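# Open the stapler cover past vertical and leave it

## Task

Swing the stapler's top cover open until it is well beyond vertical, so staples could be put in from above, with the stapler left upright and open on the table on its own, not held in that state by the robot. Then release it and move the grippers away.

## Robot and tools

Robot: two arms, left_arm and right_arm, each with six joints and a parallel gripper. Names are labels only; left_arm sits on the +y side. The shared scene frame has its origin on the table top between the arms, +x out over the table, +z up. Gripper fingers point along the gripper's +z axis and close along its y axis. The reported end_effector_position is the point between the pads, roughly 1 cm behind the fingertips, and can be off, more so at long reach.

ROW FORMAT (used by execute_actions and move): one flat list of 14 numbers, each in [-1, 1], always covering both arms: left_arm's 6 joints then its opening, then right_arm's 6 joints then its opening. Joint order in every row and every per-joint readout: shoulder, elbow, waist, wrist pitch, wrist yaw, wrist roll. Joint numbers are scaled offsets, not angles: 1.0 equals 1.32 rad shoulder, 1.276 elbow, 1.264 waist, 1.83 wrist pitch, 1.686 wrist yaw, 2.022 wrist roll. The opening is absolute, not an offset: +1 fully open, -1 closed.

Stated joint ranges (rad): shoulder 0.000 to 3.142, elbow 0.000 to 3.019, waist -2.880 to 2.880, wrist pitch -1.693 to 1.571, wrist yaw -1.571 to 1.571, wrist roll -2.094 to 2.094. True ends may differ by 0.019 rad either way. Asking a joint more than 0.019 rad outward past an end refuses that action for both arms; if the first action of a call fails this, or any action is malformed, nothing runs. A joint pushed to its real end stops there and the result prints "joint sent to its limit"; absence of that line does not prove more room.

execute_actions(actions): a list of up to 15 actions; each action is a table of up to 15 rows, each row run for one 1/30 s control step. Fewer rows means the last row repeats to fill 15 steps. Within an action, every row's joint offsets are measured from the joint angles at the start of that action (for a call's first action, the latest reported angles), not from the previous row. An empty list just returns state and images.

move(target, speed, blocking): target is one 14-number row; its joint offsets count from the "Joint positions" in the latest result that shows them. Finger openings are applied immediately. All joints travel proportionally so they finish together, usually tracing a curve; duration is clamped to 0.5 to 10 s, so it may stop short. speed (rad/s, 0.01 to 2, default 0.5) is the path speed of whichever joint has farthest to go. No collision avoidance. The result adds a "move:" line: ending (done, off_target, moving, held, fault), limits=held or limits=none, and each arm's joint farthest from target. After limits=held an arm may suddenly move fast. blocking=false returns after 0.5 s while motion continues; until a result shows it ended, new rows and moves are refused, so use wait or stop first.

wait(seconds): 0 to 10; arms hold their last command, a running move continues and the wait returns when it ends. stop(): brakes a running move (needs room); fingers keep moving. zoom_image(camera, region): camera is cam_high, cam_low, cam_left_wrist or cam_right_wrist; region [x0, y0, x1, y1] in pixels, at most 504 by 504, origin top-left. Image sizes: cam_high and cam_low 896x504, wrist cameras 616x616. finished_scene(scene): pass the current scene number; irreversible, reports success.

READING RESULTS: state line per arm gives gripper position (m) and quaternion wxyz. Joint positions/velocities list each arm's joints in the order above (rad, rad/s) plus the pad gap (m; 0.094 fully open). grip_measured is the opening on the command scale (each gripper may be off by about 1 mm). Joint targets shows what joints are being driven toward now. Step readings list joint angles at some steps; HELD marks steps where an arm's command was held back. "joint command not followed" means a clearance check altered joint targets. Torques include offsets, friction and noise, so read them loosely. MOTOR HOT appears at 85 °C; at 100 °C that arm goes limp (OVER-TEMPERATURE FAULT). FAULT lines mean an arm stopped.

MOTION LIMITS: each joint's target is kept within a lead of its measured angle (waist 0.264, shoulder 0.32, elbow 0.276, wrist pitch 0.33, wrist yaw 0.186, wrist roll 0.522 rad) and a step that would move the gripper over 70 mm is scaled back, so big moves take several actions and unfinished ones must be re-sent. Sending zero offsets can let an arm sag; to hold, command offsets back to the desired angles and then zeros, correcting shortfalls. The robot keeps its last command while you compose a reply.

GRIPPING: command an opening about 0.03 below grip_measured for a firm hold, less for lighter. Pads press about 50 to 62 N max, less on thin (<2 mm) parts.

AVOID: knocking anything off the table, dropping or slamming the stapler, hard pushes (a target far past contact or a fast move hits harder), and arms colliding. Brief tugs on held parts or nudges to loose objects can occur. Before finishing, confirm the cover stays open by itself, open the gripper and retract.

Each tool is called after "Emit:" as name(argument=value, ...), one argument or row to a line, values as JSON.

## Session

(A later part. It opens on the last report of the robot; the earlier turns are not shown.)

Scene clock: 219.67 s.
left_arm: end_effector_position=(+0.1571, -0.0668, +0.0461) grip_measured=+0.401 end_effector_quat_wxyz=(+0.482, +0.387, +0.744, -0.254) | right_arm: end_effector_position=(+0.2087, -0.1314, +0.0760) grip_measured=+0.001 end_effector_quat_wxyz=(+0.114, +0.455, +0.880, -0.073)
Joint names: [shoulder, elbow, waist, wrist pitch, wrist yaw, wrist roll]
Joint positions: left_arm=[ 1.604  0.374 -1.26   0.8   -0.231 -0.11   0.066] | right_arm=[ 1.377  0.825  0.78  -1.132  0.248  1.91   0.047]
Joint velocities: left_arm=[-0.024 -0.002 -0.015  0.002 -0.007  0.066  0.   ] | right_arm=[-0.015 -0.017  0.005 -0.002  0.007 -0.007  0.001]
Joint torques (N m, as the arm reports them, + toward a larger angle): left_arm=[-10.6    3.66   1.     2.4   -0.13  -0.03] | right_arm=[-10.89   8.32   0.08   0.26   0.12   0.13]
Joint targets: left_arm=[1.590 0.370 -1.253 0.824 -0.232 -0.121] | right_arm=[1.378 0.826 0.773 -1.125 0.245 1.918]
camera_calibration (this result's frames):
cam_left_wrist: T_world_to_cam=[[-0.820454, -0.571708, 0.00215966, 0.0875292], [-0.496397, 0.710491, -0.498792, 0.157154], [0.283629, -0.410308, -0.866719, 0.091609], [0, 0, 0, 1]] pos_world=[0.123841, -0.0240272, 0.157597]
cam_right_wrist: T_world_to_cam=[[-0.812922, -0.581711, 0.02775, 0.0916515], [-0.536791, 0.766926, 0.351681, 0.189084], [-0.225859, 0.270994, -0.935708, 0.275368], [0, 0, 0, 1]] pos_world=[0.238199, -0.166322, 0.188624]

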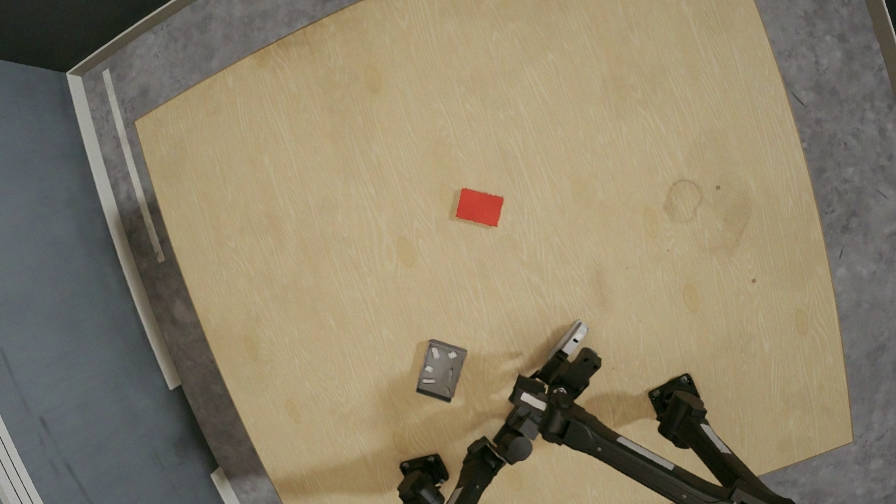

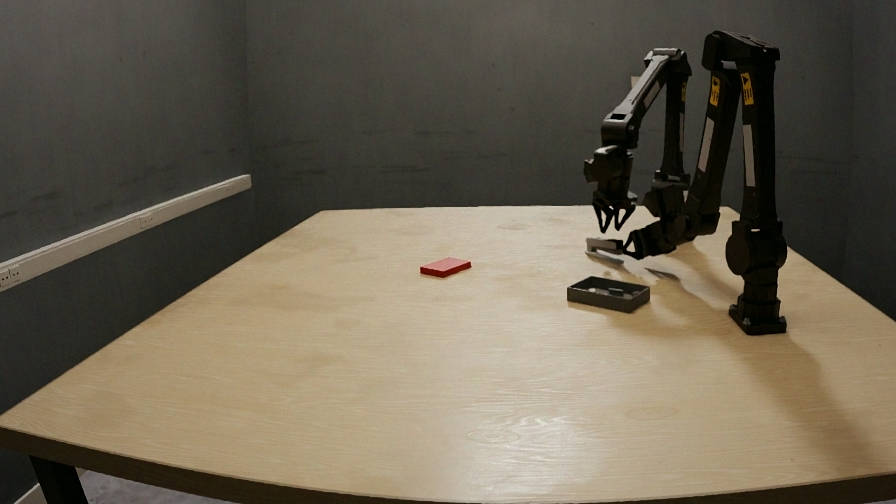

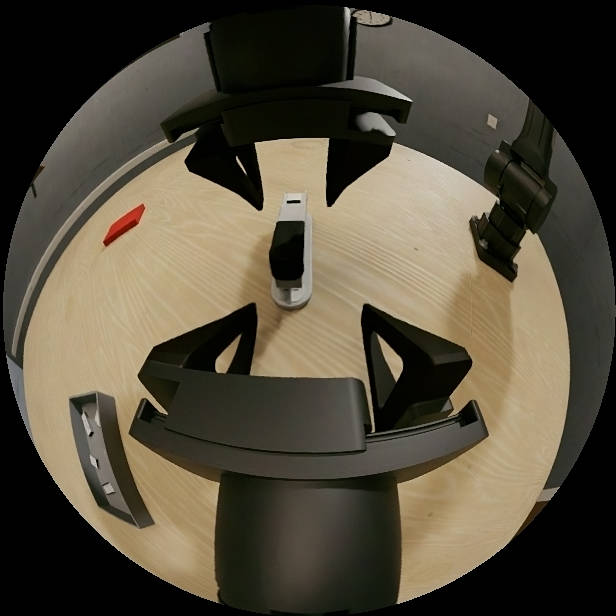

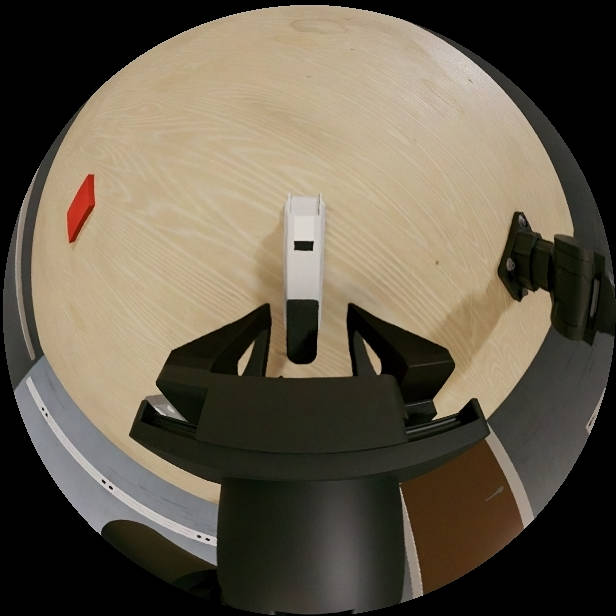

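Emit:
execute_actions(
  actions=[
    [
[0.0171,0.0497,0.0130,0.0131,-0.0006,0.0025,0.4, 0.0044,-0.0023,-0.0064,0.0038,-0.0016,-0.0020,0.0],
[0.0301,0.0603,0.0206,0.0142,0.0029,0.0050,0.4, 0.0080,-0.0055,-0.0073,0.0068,-0.0016,-0.0050,0.0],
[0.0432,0.0710,0.0281,0.0163,0.0075,0.0076,0.4, 0.0116,-0.0086,-0.0082,0.0128,-0.0016,-0.0080,0.0],
[0.0562,0.0816,0.0356,0.0184,0.0120,0.0101,0.4, 0.0152,-0.0117,-0.0091,0.0188,-0.0016,-0.0100,0.0],
[0.0693,0.0923,0.0432,0.0205,0.0166,0.0127,0.4, 0.0188,-0.0149,-0.0100,0.0249,-0.0016,-0.0119,0.0],
[0.0823,0.1030,0.0468,0.0226,0.0211,0.0152,0.4, 0.0224,-0.0180,-0.0100,0.0309,-0.0016,-0.0119,0.0],
[0.0954,0.1136,0.0505,0.0247,0.0230,0.0178,0.4, 0.0260,-0.0211,-0.0100,0.0369,-0.0016,-0.0119,0.0],
[0.1084,0.1243,0.0541,0.0268,0.0248,0.0203,0.4, 0.0296,-0.0243,-0.0100,0.0429,-0.0016,-0.0119,0.0],
[0.1215,0.1349,0.0578,0.0289,0.0267,0.0203,0.4, 0.0331,-0.0274,-0.0100,0.0489,-0.0016,-0.0119,0.0],
[0.1345,0.1456,0.0614,0.0310,0.0286,0.0203,0.4, 0.0367,-0.0305,-0.0100,0.0550,-0.0016,-0.0119,0.0],
[0.1476,0.1562,0.0651,0.0331,0.0305,0.0203,0.4, 0.0403,-0.0337,-0.0100,0.0610,-0.0016,-0.0119,0.0],
[0.1606,0.1669,0.0687,0.0352,0.0324,0.0203,0.4, 0.0439,-0.0368,-0.0100,0.0670,-0.0016,-0.0119,0.0],
[0.1606,0.1669,0.0687,0.0373,0.0343,0.0203,0.4, 0.0439,-0.0368,-0.0100,0.0730,-0.0016,-0.0119,0.0],
[0.1606,0.1669,0.0687,0.0383,0.0352,0.0203,0.4, 0.0439,-0.0368,-0.0100,0.0760,-0.0016,-0.0119,0.0],
[0.1606,0.1669,0.0687,0.0383,0.0352,0.0203,0.4, 0.0439,-0.0368,-0.0100,0.0760,-0.0016,-0.0119,0.0]
],
  ],
)

Emit:
wait(
  seconds=0.3,
)

Scene clock: 279.00 s.
left_arm: end_effector_position=(+0.2053, -0.1140, +0.0154) grip_measured=+0.401 end_effector_quat_wxyz=(+0.483, +0.383, +0.747, -0.250) | right_arm: end_effector_position=(+0.2164, -0.1282, +0.0514) grip_measured=+0.001 end_effector_quat_wxyz=(+0.118, +0.456, +0.880, -0.054)
Joint names: [shoulder, elbow, waist, wrist pitch, wrist yaw, wrist roll]
Joint positions: left_arm=[ 1.816  0.546 -1.185  0.842 -0.175 -0.084  0.066] | right_arm=[ 1.411  0.785  0.768 -1.014  0.252  1.895  0.047]
Joint velocities: left_arm=[ 0.161  0.022  0.015 -0.007 -0.022 -0.022 -0.001] | right_arm=[ 0.103 -0.066 -0.054  0.173 -0.022 -0.037 -0.001]
Joint torques (N m, as the arm reports them, + toward a larger angle): left_arm=[-13.87   6.53   1.48   2.51   0.05   0.2 ] | right_arm=[-10.05   7.71   1.02   0.35   0.02  -0.07]
Joint targets: left_arm=[1.815 0.587 -1.173 0.870 -0.172 -0.069] | right_arm=[1.435 0.778 0.767 -0.993 0.245 1.886]
Step readings (joint positions):
0: left_arm=[1.604 0.374 -1.260 0.800 -0.231 -0.110] | right_arm=[1.377 0.825 0.780 -1.132 0.248 1.910]
1: left_arm=[1.604 0.376 -1.260 0.800 -0.231 -0.110] | right_arm=[1.377 0.825 0.780 -1.132 0.248 1.910]
2: left_arm=[1.609 0.380 -1.259 0.800 -0.229 -0.110] | right_arm=[1.377 0.825 0.780 -1.131 0.248 1.910]
4: left_arm=[1.632 0.402 -1.250 0.804 -0.218 -0.108] | right_arm=[1.377 0.824 0.779 -1.122 0.248 1.907]
8: left_arm=[1.708 0.471 -1.215 0.818 -0.195 -0.096] | right_arm=[1.380 0.812 0.777 -1.083 0.248 1.899]
15: Joint positions above
camera_calibration (this result's frames):
cam_left_wrist: T_world_to_cam=[[-0.81292, -0.582374, 0.00112113, 0.0974003], [-0.506374, 0.705881, -0.495295, 0.200753], [0.287655, -0.403203, -0.868724, 0.0318924], [0, 0, 0, 1]] pos_world=[0.171661, -0.0721255, 0.127028]
cam_right_wrist: T_world_to_cam=[[-0.811695, -0.583986, -0.0105017, 0.1019], [-0.547648, 0.754691, 0.361279, 0.199703], [-0.203056, 0.298999, -0.932399, 0.25175], [0, 0, 0, 1]] pos_world=[0.243198, -0.166478, 0.163653]

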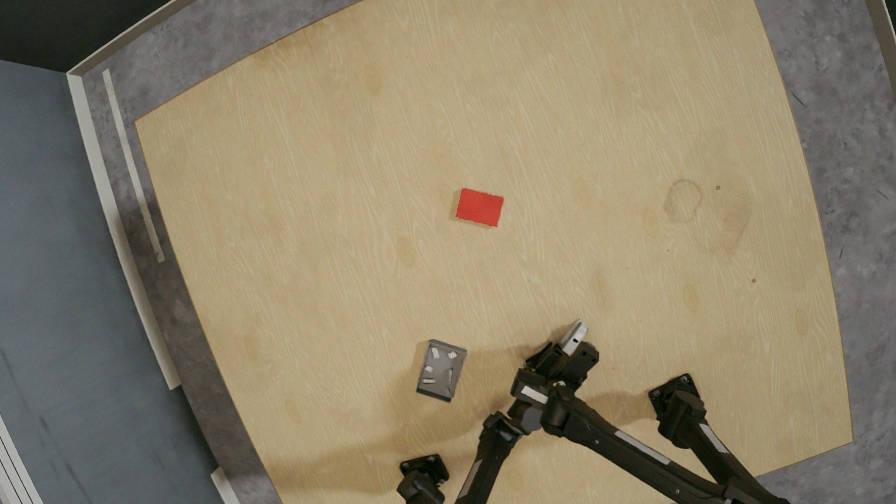

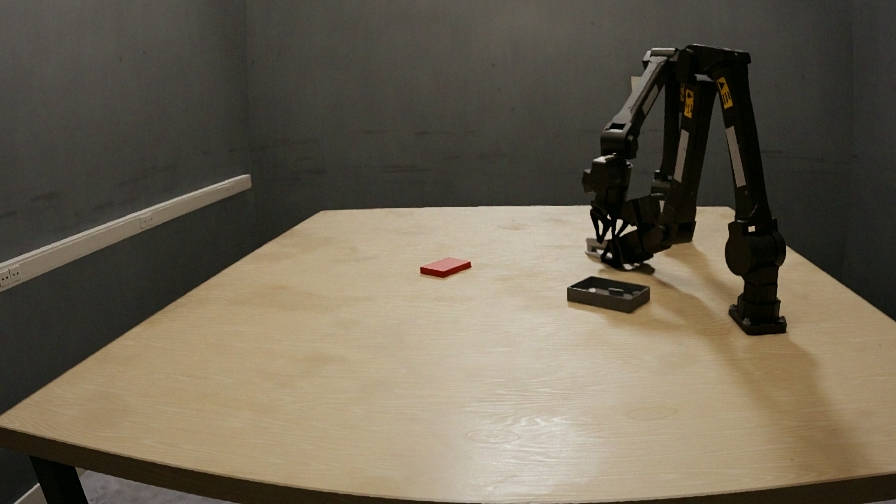

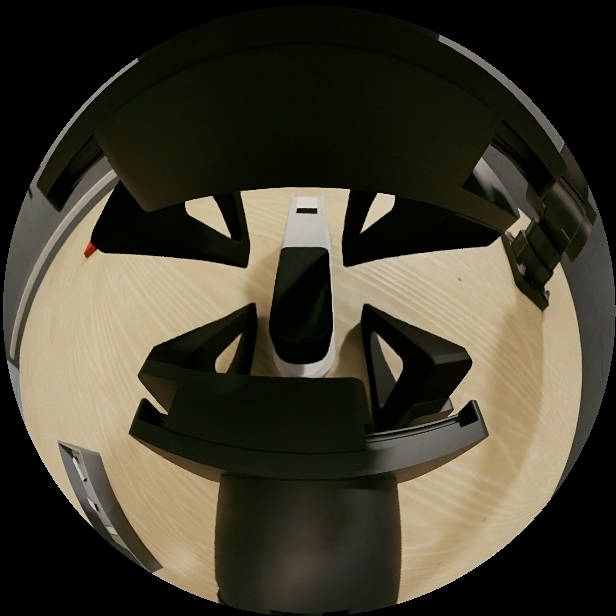

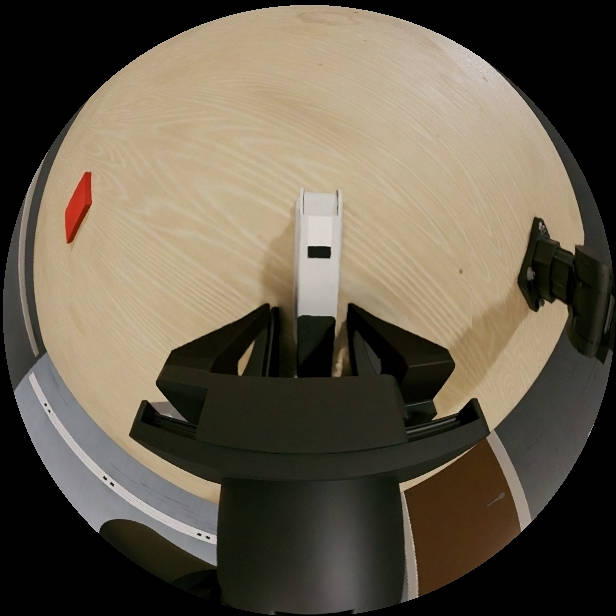

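Scene clock: 279.30 s.
left_arm: end_effector_position=(+0.2056, -0.1143, +0.0153) grip_measured=+0.401 end_effector_quat_wxyz=(+0.484, +0.383, +0.746, -0.250) | right_arm: end_effector_position=(+0.2170, -0.1280, +0.0495) grip_measured=+0.001 end_effector_quat_wxyz=(+0.118, +0.456, +0.880, -0.054)
Joint names: [shoulder, elbow, waist, wrist pitch, wrist yaw, wrist roll]
Joint positions: left_arm=[ 1.818  0.546 -1.185  0.847 -0.175 -0.082  0.066] | right_arm=[ 1.416  0.783  0.767 -1.007  0.252  1.894  0.047]
Joint velocities: left_arm=[-0.005 -0.007 -0.005  0.012 -0.066 -0.051  0.   ] | right_arm=[-0.005 -0.017 -0.005  0.012 -0.037 -0.051 -0.001]
Joint torques (N m, as the arm reports them, + toward a larger angle): left_arm=[-12.71   6.58   1.5    2.35   0.09   0.2 ] | right_arm=[-9.58  7.53  0.55  0.58  0.   -0.01]
Joint targets: left_arm=[1.815 0.587 -1.173 0.870 -0.172 -0.069] | right_arm=[1.435 0.778 0.767 -0.993 0.246 1.886]
wait: 0.30 s; at rest by 0.23 s
camera_calibration (this result's frames):
cam_left_wrist: T_world_to_cam=[[-0.813265, -0.581894, 0.000467992, 0.0975867], [-0.504838, 0.70517, -0.49787, 0.200761], [0.289378, -0.405136, -0.867251, 0.0310752], [0, 0, 0, 1]] pos_world=[0.171723, -0.0721956, 0.126857]
cam_right_wrist: T_world_to_cam=[[-0.811501, -0.58425, -0.0108362, 0.102429], [-0.54795, 0.754378, 0.361476, 0.2006], [-0.203018, 0.299276, -0.932319, 0.250034], [0, 0, 0, 1]] pos_world=[0.243801, -0.166313, 0.16171]

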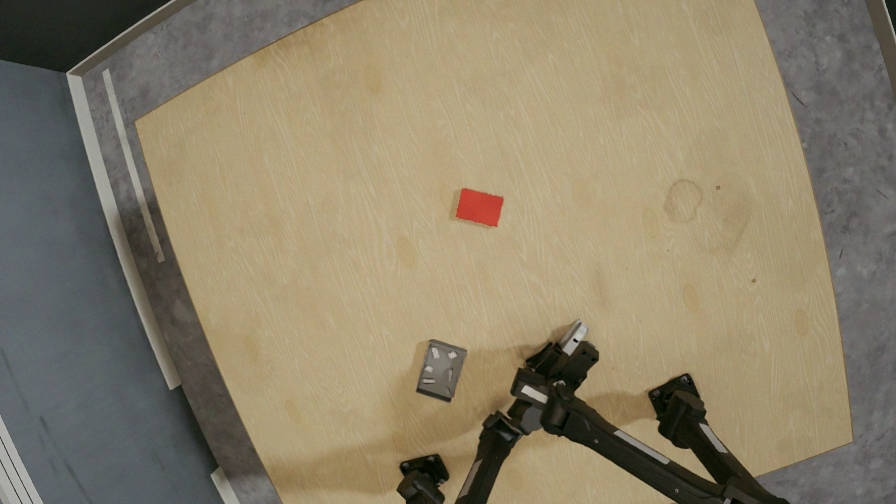

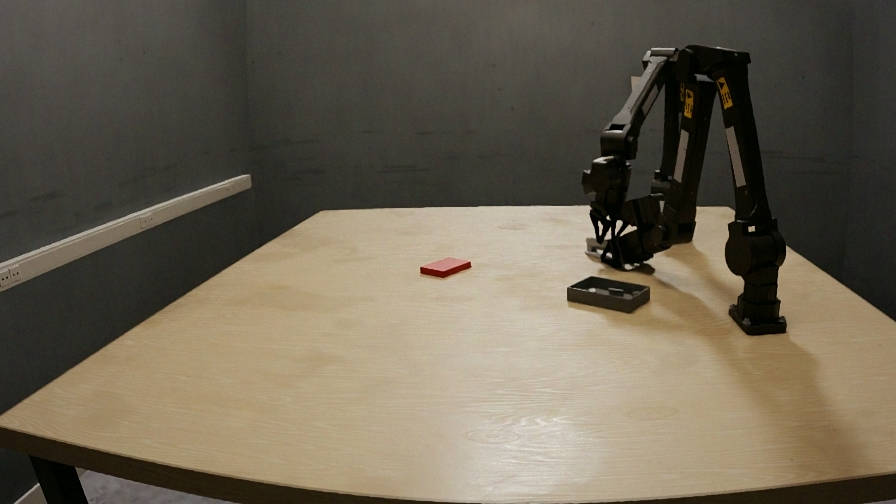

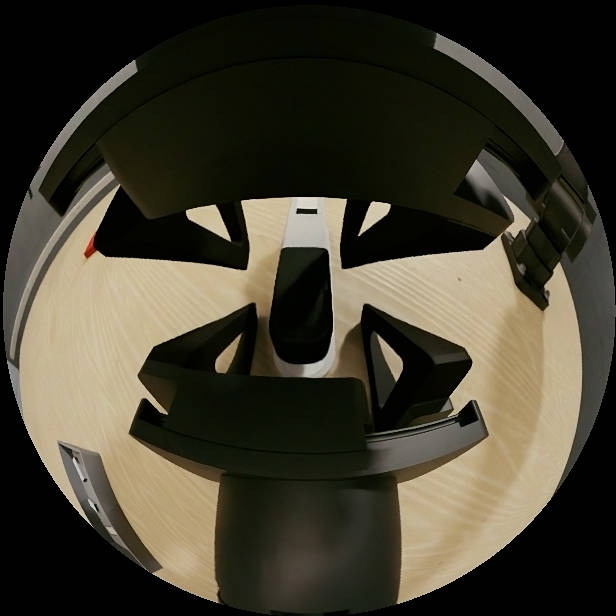

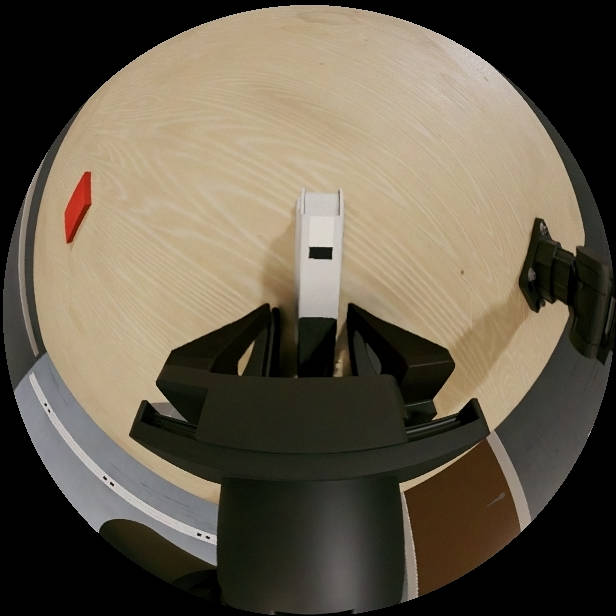

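Emit:
execute_actions(
  actions=[
    [
[-0.0023,0.0321,0.0115,0.0126,0.0030,0.0064,0.3, 0.0165,-0.0046,0.0030,0.0083,-0.0040,0.0030,0.0],
[-0.0023,0.0321,0.0130,0.0126,0.0036,0.0064,0.2, 0.0185,-0.0052,0.0055,0.0090,-0.0044,0.0030,0.0],
[-0.0023,0.0321,0.0145,0.0126,0.0042,0.0064,0.1, 0.0205,-0.0059,0.0080,0.0096,-0.0048,0.0030,0.0],
[-0.0023,0.0321,0.0158,0.0126,0.0042,0.0064,0.0, 0.0225,-0.0065,0.0103,0.0103,-0.0053,0.0030,-0.05],
[-0.0023,0.0321,0.0158,0.0126,0.0042,0.0064,-0.1, 0.0245,-0.0072,0.0103,0.0109,-0.0053,0.0030,-0.1],
[-0.0023,0.0321,0.0158,0.0126,0.0042,0.0064,-0.17, 0.0265,-0.0078,0.0103,0.0115,-0.0053,0.0030,-0.15],
[-0.0023,0.0321,0.0158,0.0126,0.0042,0.0064,-0.22, 0.0265,-0.0078,0.0103,0.0115,-0.0053,0.0030,-0.2],
[-0.0023,0.0321,0.0158,0.0126,0.0042,0.0064,-0.25, 0.0265,-0.0078,0.0103,0.0115,-0.0053,0.0030,-0.25],
[-0.0023,0.0321,0.0158,0.0126,0.0042,0.0064,-0.27, 0.0265,-0.0078,0.0103,0.0115,-0.0053,0.0030,-0.3],
[-0.0023,0.0321,0.0158,0.0126,0.0042,0.0064,-0.29, 0.0265,-0.0078,0.0103,0.0115,-0.0053,0.0030,-0.34],
[-0.0023,0.0321,0.0158,0.0126,0.0042,0.0064,-0.31, 0.0265,-0.0078,0.0103,0.0115,-0.0053,0.0030,-0.38],
[-0.0023,0.0321,0.0158,0.0126,0.0042,0.0064,-0.32, 0.0265,-0.0078,0.0103,0.0115,-0.0053,0.0030,-0.42],
[-0.0023,0.0321,0.0158,0.0126,0.0042,0.0064,-0.32, 0.0265,-0.0078,0.0103,0.0115,-0.0053,0.0030,-0.42],
[-0.0023,0.0321,0.0158,0.0126,0.0042,0.0064,-0.32, 0.0265,-0.0078,0.0103,0.0115,-0.0053,0.0030,-0.42],
[-0.0023,0.0321,0.0158,0.0126,0.0042,0.0064,-0.32, 0.0265,-0.0078,0.0103,0.0115,-0.0053,0.0030,-0.42]
],
  ],
)

Emit:
wait(
  seconds=0.3,
)

Scene clock: 295.70 s.
left_arm: end_effector_position=(+0.2076, -0.1134, +0.0155) grip_measured=-0.278 end_effector_quat_wxyz=(+0.485, +0.383, +0.746, -0.249) | right_arm: end_effector_position=(+0.2157, -0.1295, +0.0476) grip_measured=-0.418 end_effector_quat_wxyz=(+0.118, +0.458, +0.879, -0.055)
Joint names: [shoulder, elbow, waist, wrist pitch, wrist yaw, wrist roll]
Joint positions: left_arm=[ 1.818  0.546 -1.18   0.848 -0.171 -0.077  0.034] | right_arm=[ 1.417  0.778  0.767 -1.005  0.25   1.899  0.027]
Joint velocities: left_arm=[-0.015 -0.007  0.005 -0.007 -0.022  0.081  0.001] | right_arm=[-0.005 -0.012  0.005 -0.012  0.007 -0.007 -0.002]
Joint torques (N m, as the arm reports them, + toward a larger angle): left_arm=[-12.28   6.57   1.5    2.31   0.15   0.14] | right_arm=[-8.25  7.41  1.82  0.79 -0.08  0.03]
Joint targets: left_arm=[1.815 0.587 -1.165 0.870 -0.167 -0.069] | right_arm=[1.451 0.773 0.780 -0.986 0.243 1.900]
Step readings (joint positions):
0: left_arm=[1.818 0.546 -1.185 0.847 -0.175 -0.082] | right_arm=[1.416 0.783 0.767 -1.007 0.252 1.893]
1: left_arm=[1.818 0.546 -1.185 0.847 -0.174 -0.082] | right_arm=[1.416 0.783 0.767 -1.007 0.252 1.893]
2: left_arm=[1.818 0.546 -1.185 0.847 -0.173 -0.082] | right_arm=[1.416 0.783 0.767 -1.006 0.252 1.893]
4: left_arm=[1.818 0.546 -1.183 0.847 -0.171 -0.082] | right_arm=[1.416 0.783 0.767 -1.004 0.252 1.894]
8: left_arm=[1.818 0.546 -1.181 0.848 -0.171 -0.078] | right_arm=[1.417 0.783 0.767 -1.001 0.252 1.895]
15: Joint positions above
camera_calibration (this result's frames):
cam_left_wrist: T_world_to_cam=[[-0.812854, -0.582462, -0.00233476, 0.0996709], [-0.504048, 0.705421, -0.498314, 0.201066], [0.291896, -0.40388, -0.866993, 0.0305948], [0, 0, 0, 1]] pos_world=[0.173434, -0.071425, 0.126952]
cam_right_wrist: T_world_to_cam=[[-0.814361, -0.580307, -0.00776876, 0.101469], [-0.543393, 0.757721, 0.361362, 0.201098], [-0.203814, 0.2985, -0.932393, 0.248538], [0, 0, 0, 1]] pos_world=[0.242563, -0.167682, 0.159855]

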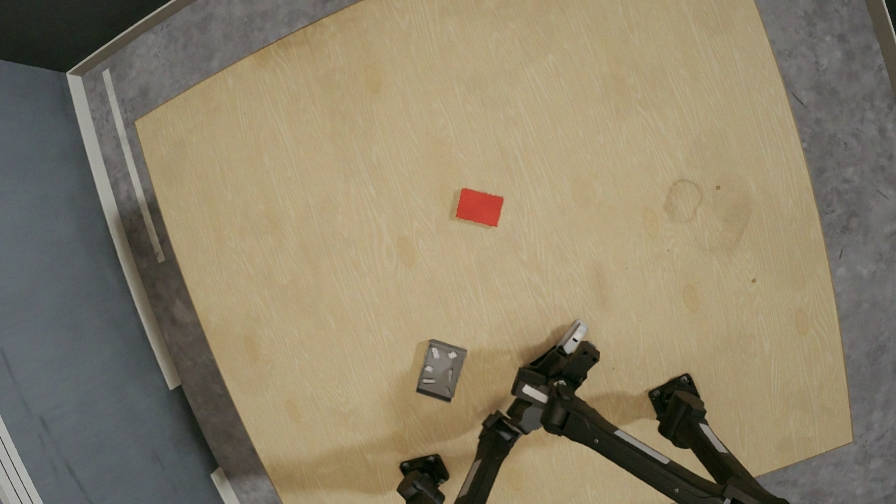

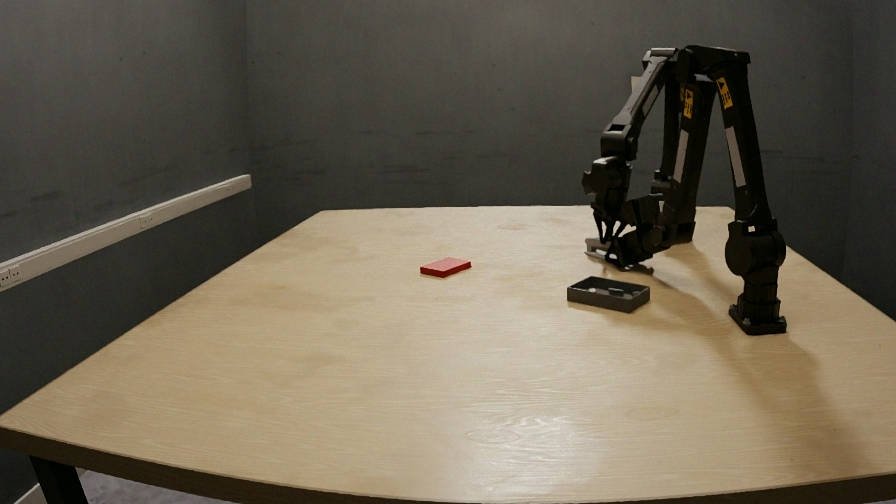

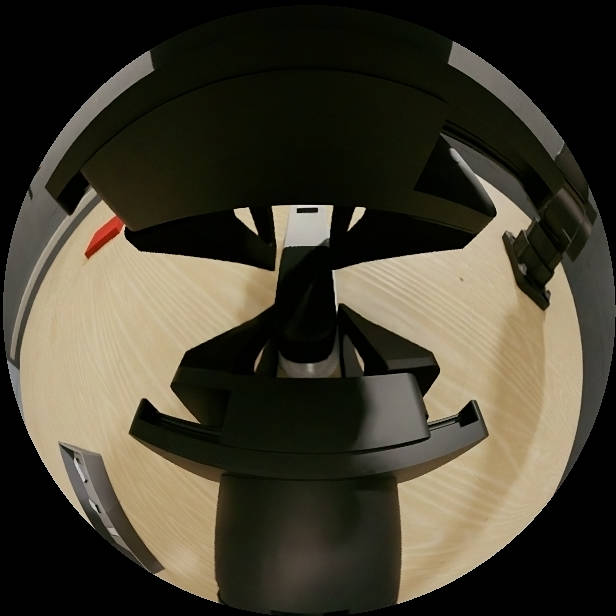

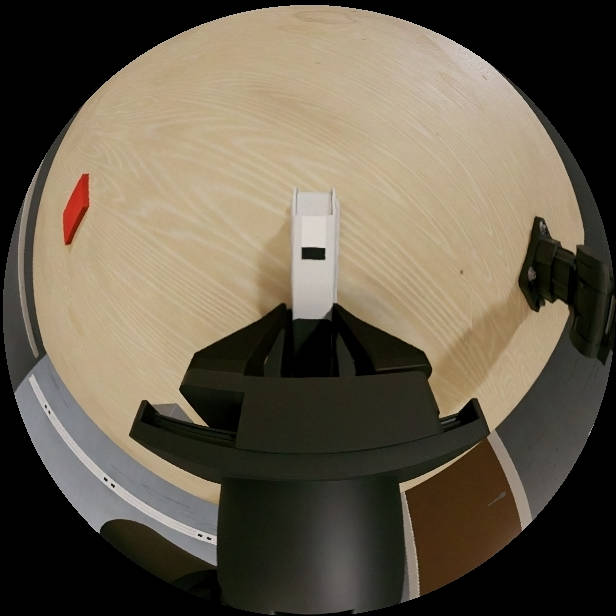

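Scene clock: 296.00 s.
left_arm: end_effector_position=(+0.2076, -0.1134, +0.0155) grip_measured=-0.278 end_effector_quat_wxyz=(+0.485, +0.383, +0.746, -0.249) | right_arm: end_effector_position=(+0.2157, -0.1295, +0.0476) grip_measured=-0.418 end_effector_quat_wxyz=(+0.118, +0.458, +0.879, -0.055)
Joint names: [shoulder, elbow, waist, wrist pitch, wrist yaw, wrist roll]
Joint positions: left_arm=[ 1.818  0.546 -1.18   0.848 -0.171 -0.077  0.034] | right_arm=[ 1.417  0.778  0.767 -1.005  0.25   1.899  0.027]
Joint velocities: left_arm=[ 0.015 -0.002 -0.015  0.007  0.051  0.022  0.   ] | right_arm=[-0.015  0.012  0.005  0.027  0.081 -0.051 -0.   ]
Joint torques (N m, as the arm reports them, + toward a larger angle): left_arm=[-12.36   6.55   1.46   2.34   0.15   0.12] | right_arm=[-8.28  7.41  1.72  0.78 -0.07  0.04]
Joint targets: left_arm=[1.815 0.587 -1.165 0.870 -0.167 -0.069] | right_arm=[1.451 0.773 0.780 -0.986 0.243 1.900]
wait: 0.30 s; at rest by 0.17 s
camera_calibration (this result's frames):
cam_left_wrist: T_world_to_cam=[[-0.812854, -0.582462, -0.00233476, 0.0996709], [-0.504048, 0.705421, -0.498314, 0.201066], [0.291896, -0.40388, -0.866993, 0.0305948], [0, 0, 0, 1]] pos_world=[0.173434, -0.071425, 0.126952]
cam_right_wrist: T_world_to_cam=[[-0.814361, -0.580307, -0.00776876, 0.101469], [-0.543393, 0.757721, 0.361362, 0.201098], [-0.203814, 0.2985, -0.932393, 0.248538], [0, 0, 0, 1]] pos_world=[0.242563, -0.167682, 0.159855]

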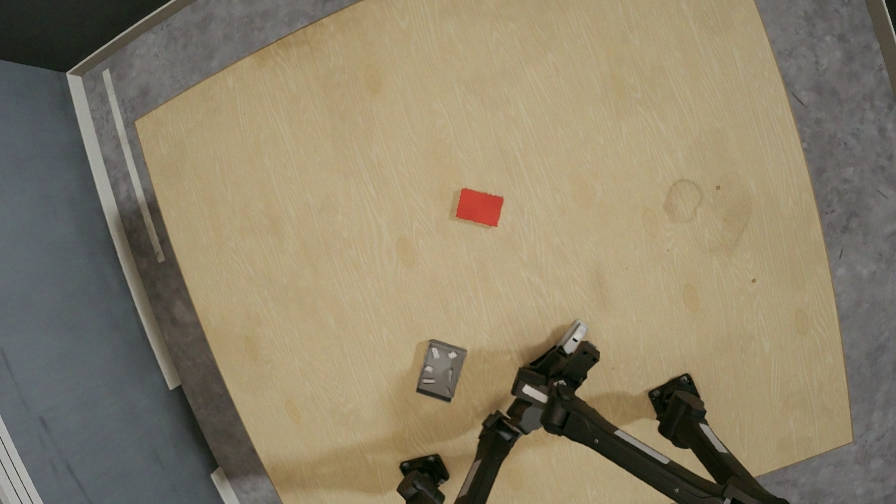

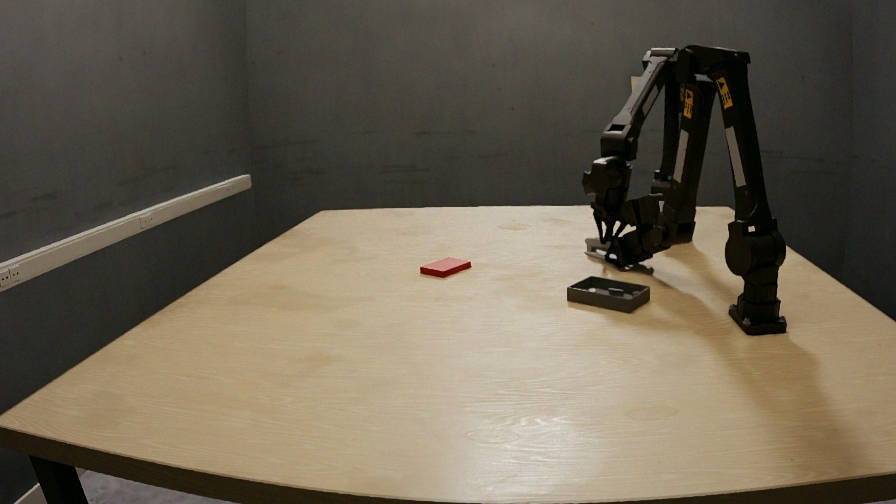

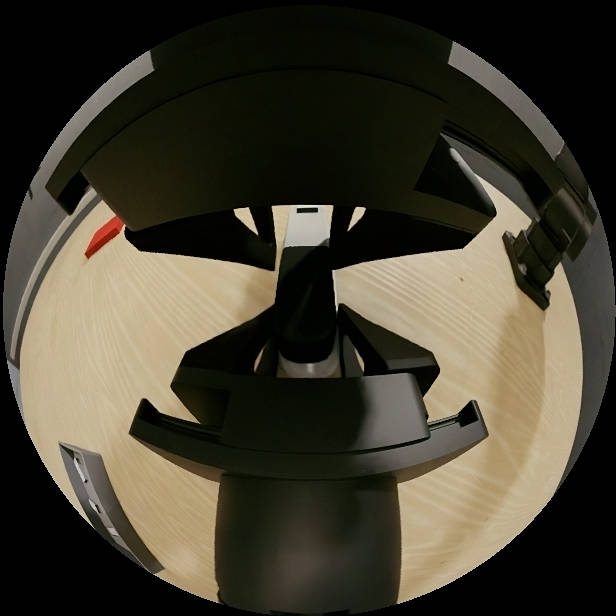

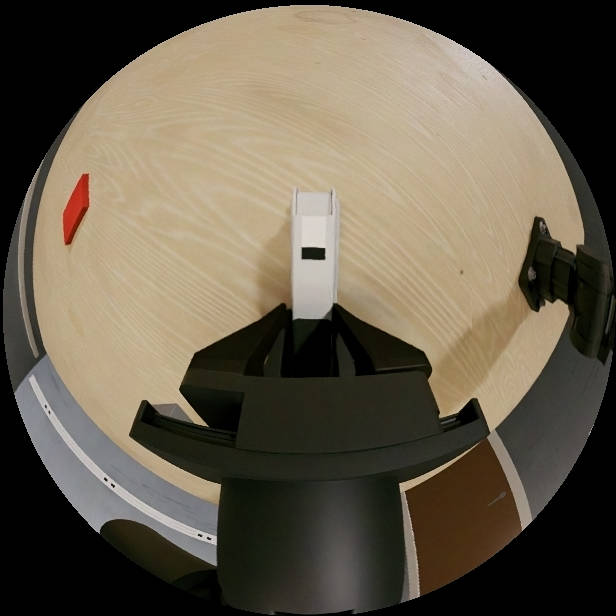

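Emit:
execute_actions(
  actions=[
    [
[-0.0023,0.0250,0.0100,0.0120,0.0024,0.0040,-0.32, 0.0150,-0.0024,0.0020,0.0050,-0.0024,0.0,-0.47],
[-0.0023,0.0180,0.0085,0.0120,0.0024,0.0040,-0.32, 0.0090,-0.0024,-0.0020,0.0030,-0.0024,0.0,-0.51],
[-0.0023,0.0110,0.0070,0.0120,0.0024,0.0040,-0.32, 0.0060,-0.0024,-0.0040,0.0010,-0.0024,0.0,-0.535],
[-0.0023,0.0040,0.0063,0.0120,0.0024,0.0040,-0.32, 0.0060,-0.0024,-0.0040,0.0010,-0.0024,0.0,-0.55],
[-0.0023,-0.0030,0.0063,0.0120,0.0024,0.0040,-0.32, 0.0060,-0.0024,-0.0040,0.0010,-0.0024,-0.004,-0.565],
[-0.0023,-0.0094,0.0063,0.0120,0.0024,0.0040,-0.32, 0.0060,-0.0024,-0.0040,0.0010,-0.0024,-0.0132,-0.565],
[-0.0023,-0.0094,0.0063,0.0120,0.0024,0.0040,-0.32, -0.0009,-0.0031,-0.0151,0.0006,-0.0024,-0.0207,-0.565],
[-0.0023,-0.0094,0.0063,0.0120,0.0024,0.0040,-0.32, -0.0078,-0.0037,-0.0262,0.0002,-0.0093,-0.0282,-0.565],
[-0.0023,-0.0094,0.0063,0.0120,0.0024,0.0040,-0.32, -0.0148,-0.0044,-0.0372,-0.0002,-0.0232,-0.0357,-0.565],
[-0.0023,-0.0094,0.0063,0.0120,0.0024,0.0040,-0.32, -0.0216,-0.0051,-0.0483,-0.0006,-0.0371,-0.0431,-0.565],
[-0.0023,-0.0094,0.0063,0.0120,0.0024,0.0040,-0.32, -0.0286,-0.0058,-0.0593,-0.0010,-0.0510,-0.0506,-0.565],
[-0.0023,-0.0094,0.0063,0.0120,0.0024,0.0040,-0.32, -0.0355,-0.0064,-0.0704,-0.0014,-0.0649,-0.0581,-0.565],
[-0.0023,-0.0094,0.0063,0.0120,0.0024,0.0040,-0.32, -0.0424,-0.0071,-0.0815,-0.0018,-0.0788,-0.0603,-0.565],
[-0.0023,-0.0094,0.0063,0.0120,0.0024,0.0040,-0.32, -0.0424,-0.0071,-0.0815,-0.0022,-0.0927,-0.0603,-0.565],
[-0.0023,-0.0094,0.0063,0.0120,0.0024,0.0040,-0.32, -0.0424,-0.0071,-0.0815,-0.0022,-0.0996,-0.0603,-0.565]
],
  ],
)

Emit:
wait(
  seconds=0.3,
)

Scene clock: 371.20 s.
left_arm: end_effector_position=(+0.2082, -0.1123, +0.0153) grip_measured=-0.278 end_effector_quat_wxyz=(+0.485, +0.382, +0.746, -0.249) | right_arm: end_effector_position=(+0.2164, -0.1319, +0.0552) grip_measured=-0.536 end_effector_quat_wxyz=(+0.045, +0.467, +0.883, -0.031)
Joint names: [shoulder, elbow, waist, wrist pitch, wrist yaw, wrist roll]
Joint positions: left_arm=[ 1.818  0.544 -1.178  0.85  -0.171 -0.077  0.034] | right_arm=[ 1.376  0.777  0.682 -1.011  0.101  1.818  0.022]
Joint velocities: left_arm=[-0.015 -0.007  0.005 -0.027  0.066 -0.066 -0.   ] | right_arm=[-0.288 -0.042 -0.317 -0.012 -0.52  -0.256  0.001]
Joint torques (N m, as the arm reports them, + toward a larger angle): left_arm=[-12.41   2.77   0.57   2.16   0.12   0.17] | right_arm=[-10.31   7.65   1.12   0.21   0.1   -0.03]
Joint targets: left_arm=[1.815 0.534 -1.171 0.869 -0.168 -0.069] | right_arm=[1.361 0.769 0.664 -1.009 0.082 1.777]
Step readings (joint positions):
0: left_arm=[1.818 0.546 -1.180 0.848 -0.171 -0.077] | right_arm=[1.417 0.778 0.767 -1.005 0.250 1.899]
1: left_arm=[1.818 0.546 -1.180 0.848 -0.172 -0.077] | right_arm=[1.417 0.778 0.767 -1.006 0.250 1.899]
2: left_arm=[1.818 0.546 -1.179 0.848 -0.172 -0.077] | right_arm=[1.417 0.778 0.766 -1.009 0.250 1.899]
4: left_arm=[1.818 0.546 -1.179 0.848 -0.172 -0.077] | right_arm=[1.417 0.778 0.766 -1.011 0.249 1.900]
8: left_arm=[1.818 0.544 -1.179 0.848 -0.172 -0.077] | right_arm=[1.417 0.778 0.763 -1.011 0.243 1.892]
15: Joint positions above
camera_calibration (this result's frames):
cam_left_wrist: T_world_to_cam=[[-0.811741, -0.584013, -0.00226355, 0.10036], [-0.505312, 0.704286, -0.498639, 0.200691], [0.292806, -0.403622, -0.866807, 0.030576], [0, 0, 0, 1]] pos_world=[0.173925, -0.0703914, 0.126803]
cam_right_wrist: T_world_to_cam=[[-0.821879, -0.569471, 0.0147323, 0.102493], [-0.487458, 0.716427, 0.499116, 0.175417], [-0.294787, 0.403032, -0.86641, 0.286293], [0, 0, 0, 1]] pos_world=[0.25414, -0.182692, 0.158984]

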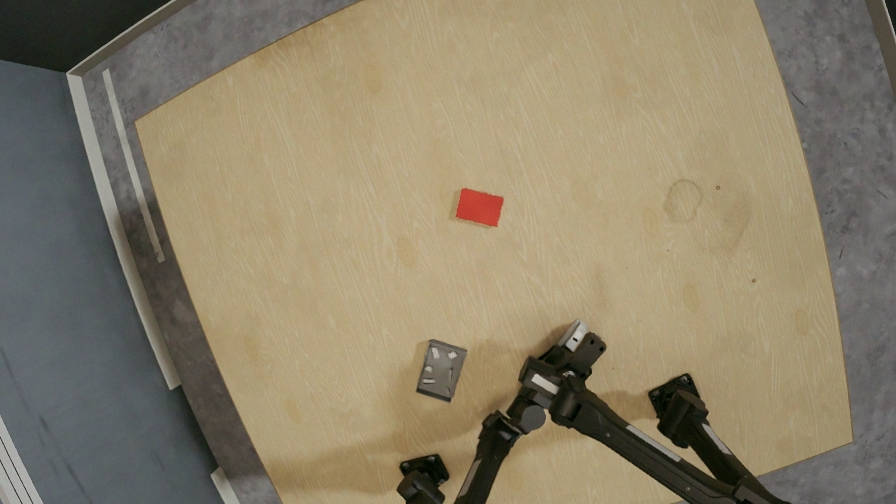

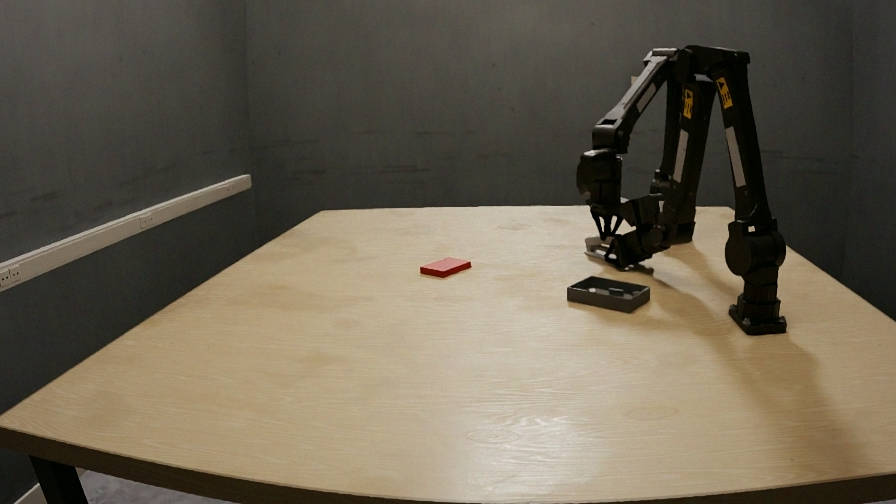

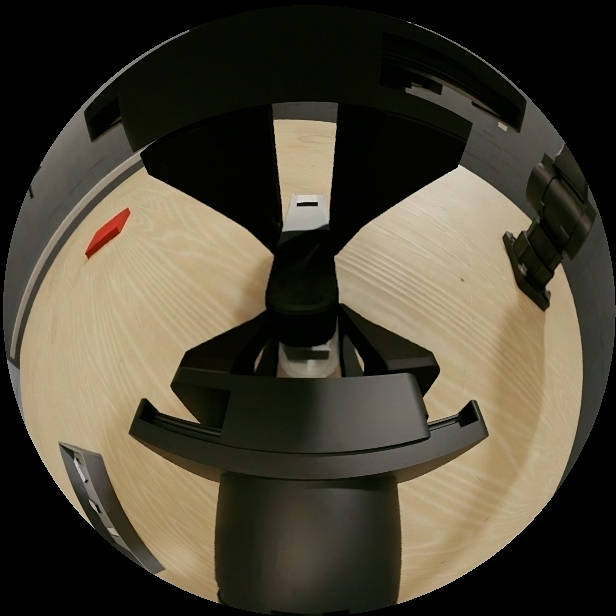

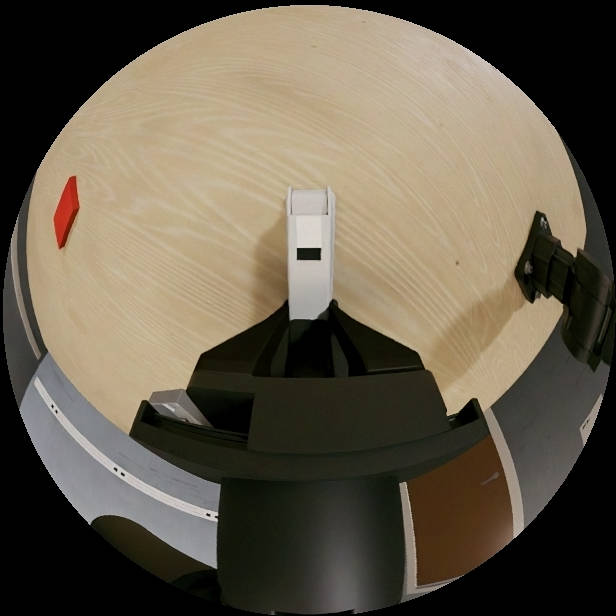

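Scene clock: 371.50 s.
left_arm: end_effector_position=(+0.2081, -0.1124, +0.0153) grip_measured=-0.278 end_effector_quat_wxyz=(+0.485, +0.382, +0.746, -0.249) | right_arm: end_effector_position=(+0.2168, -0.1329, +0.0579) grip_measured=-0.535 end_effector_quat_wxyz=(+0.035, +0.465, +0.884, -0.024)
Joint names: [shoulder, elbow, waist, wrist pitch, wrist yaw, wrist roll]
Joint positions: left_arm=[ 1.818  0.544 -1.178  0.85  -0.171 -0.077  0.034] | right_arm=[ 1.363  0.775  0.668 -1.011  0.08   1.798  0.022]
Joint velocities: left_arm=[-0.005  0.002  0.015 -0.007 -0.007  0.007  0.001] | right_arm=[-0.005 -0.012 -0.005  0.002  0.022 -0.037 -0.   ]
Joint torques (N m, as the arm reports them, + toward a larger angle): left_arm=[-12.39   2.83   1.11   2.21   0.12   0.13] | right_arm=[-10.86   7.73   0.07   0.24   0.22  -0.16]
Joint targets: left_arm=[1.815 0.534 -1.172 0.869 -0.168 -0.069] | right_arm=[1.361 0.769 0.664 -1.009 0.082 1.777]
wait: 0.30 s; no rest
camera_calibration (this result's frames):
cam_left_wrist: T_world_to_cam=[[-0.811945, -0.58373, -0.00210924, 0.100366], [-0.505139, 0.704428, -0.498614, 0.200667], [0.292542, -0.403782, -0.866822, 0.0306104], [0, 0, 0, 1]] pos_world=[0.173902, -0.0704086, 0.126801]
cam_right_wrist: T_world_to_cam=[[-0.819152, -0.573465, 0.011313, 0.101254], [-0.485416, 0.703619, 0.518933, 0.171656], [-0.30555, 0.419593, -0.85474, 0.293026], [0, 0, 0, 1]] pos_world=[0.255801, -0.185666, 0.160237]

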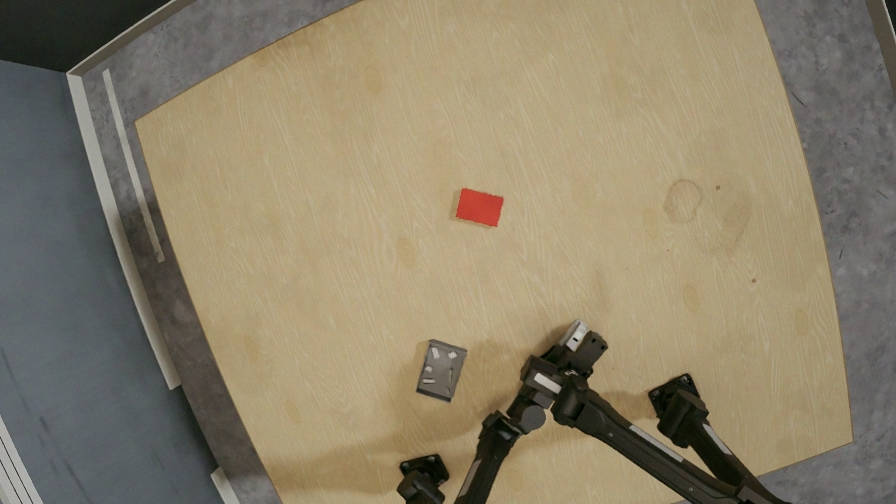

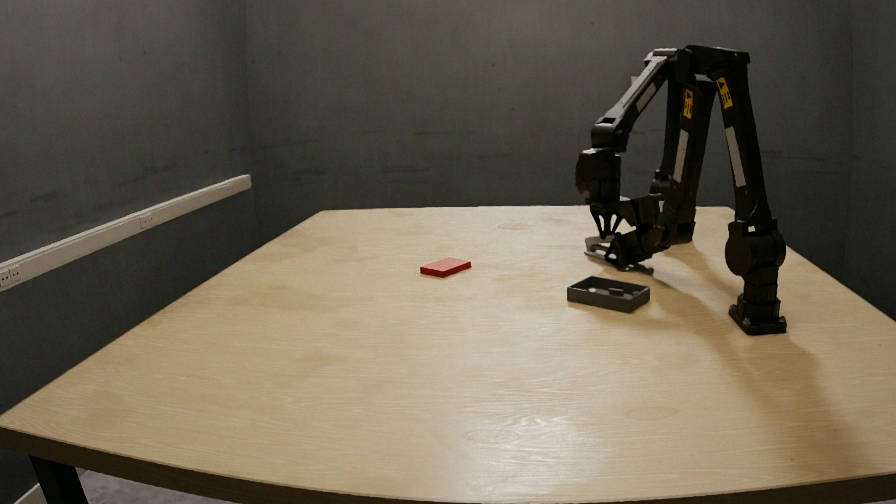

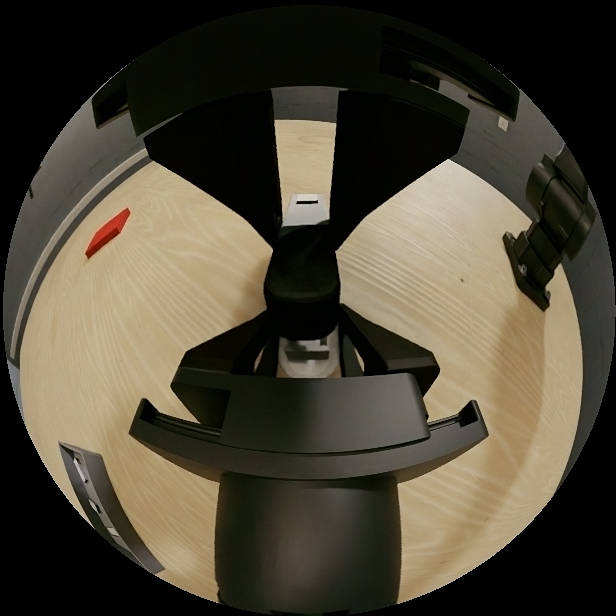

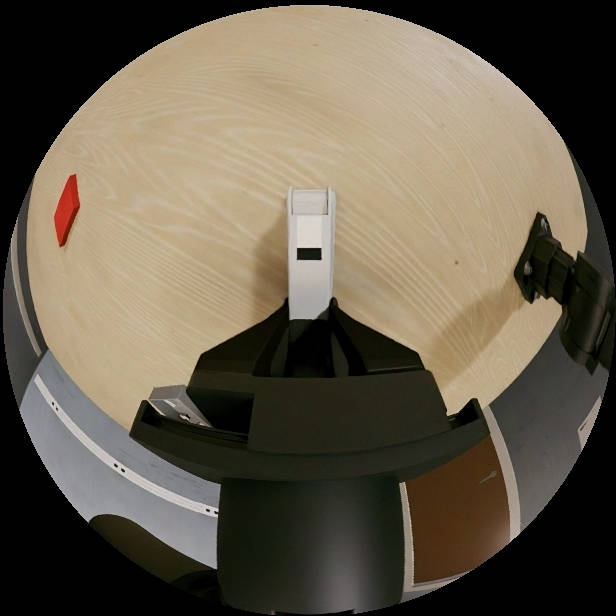

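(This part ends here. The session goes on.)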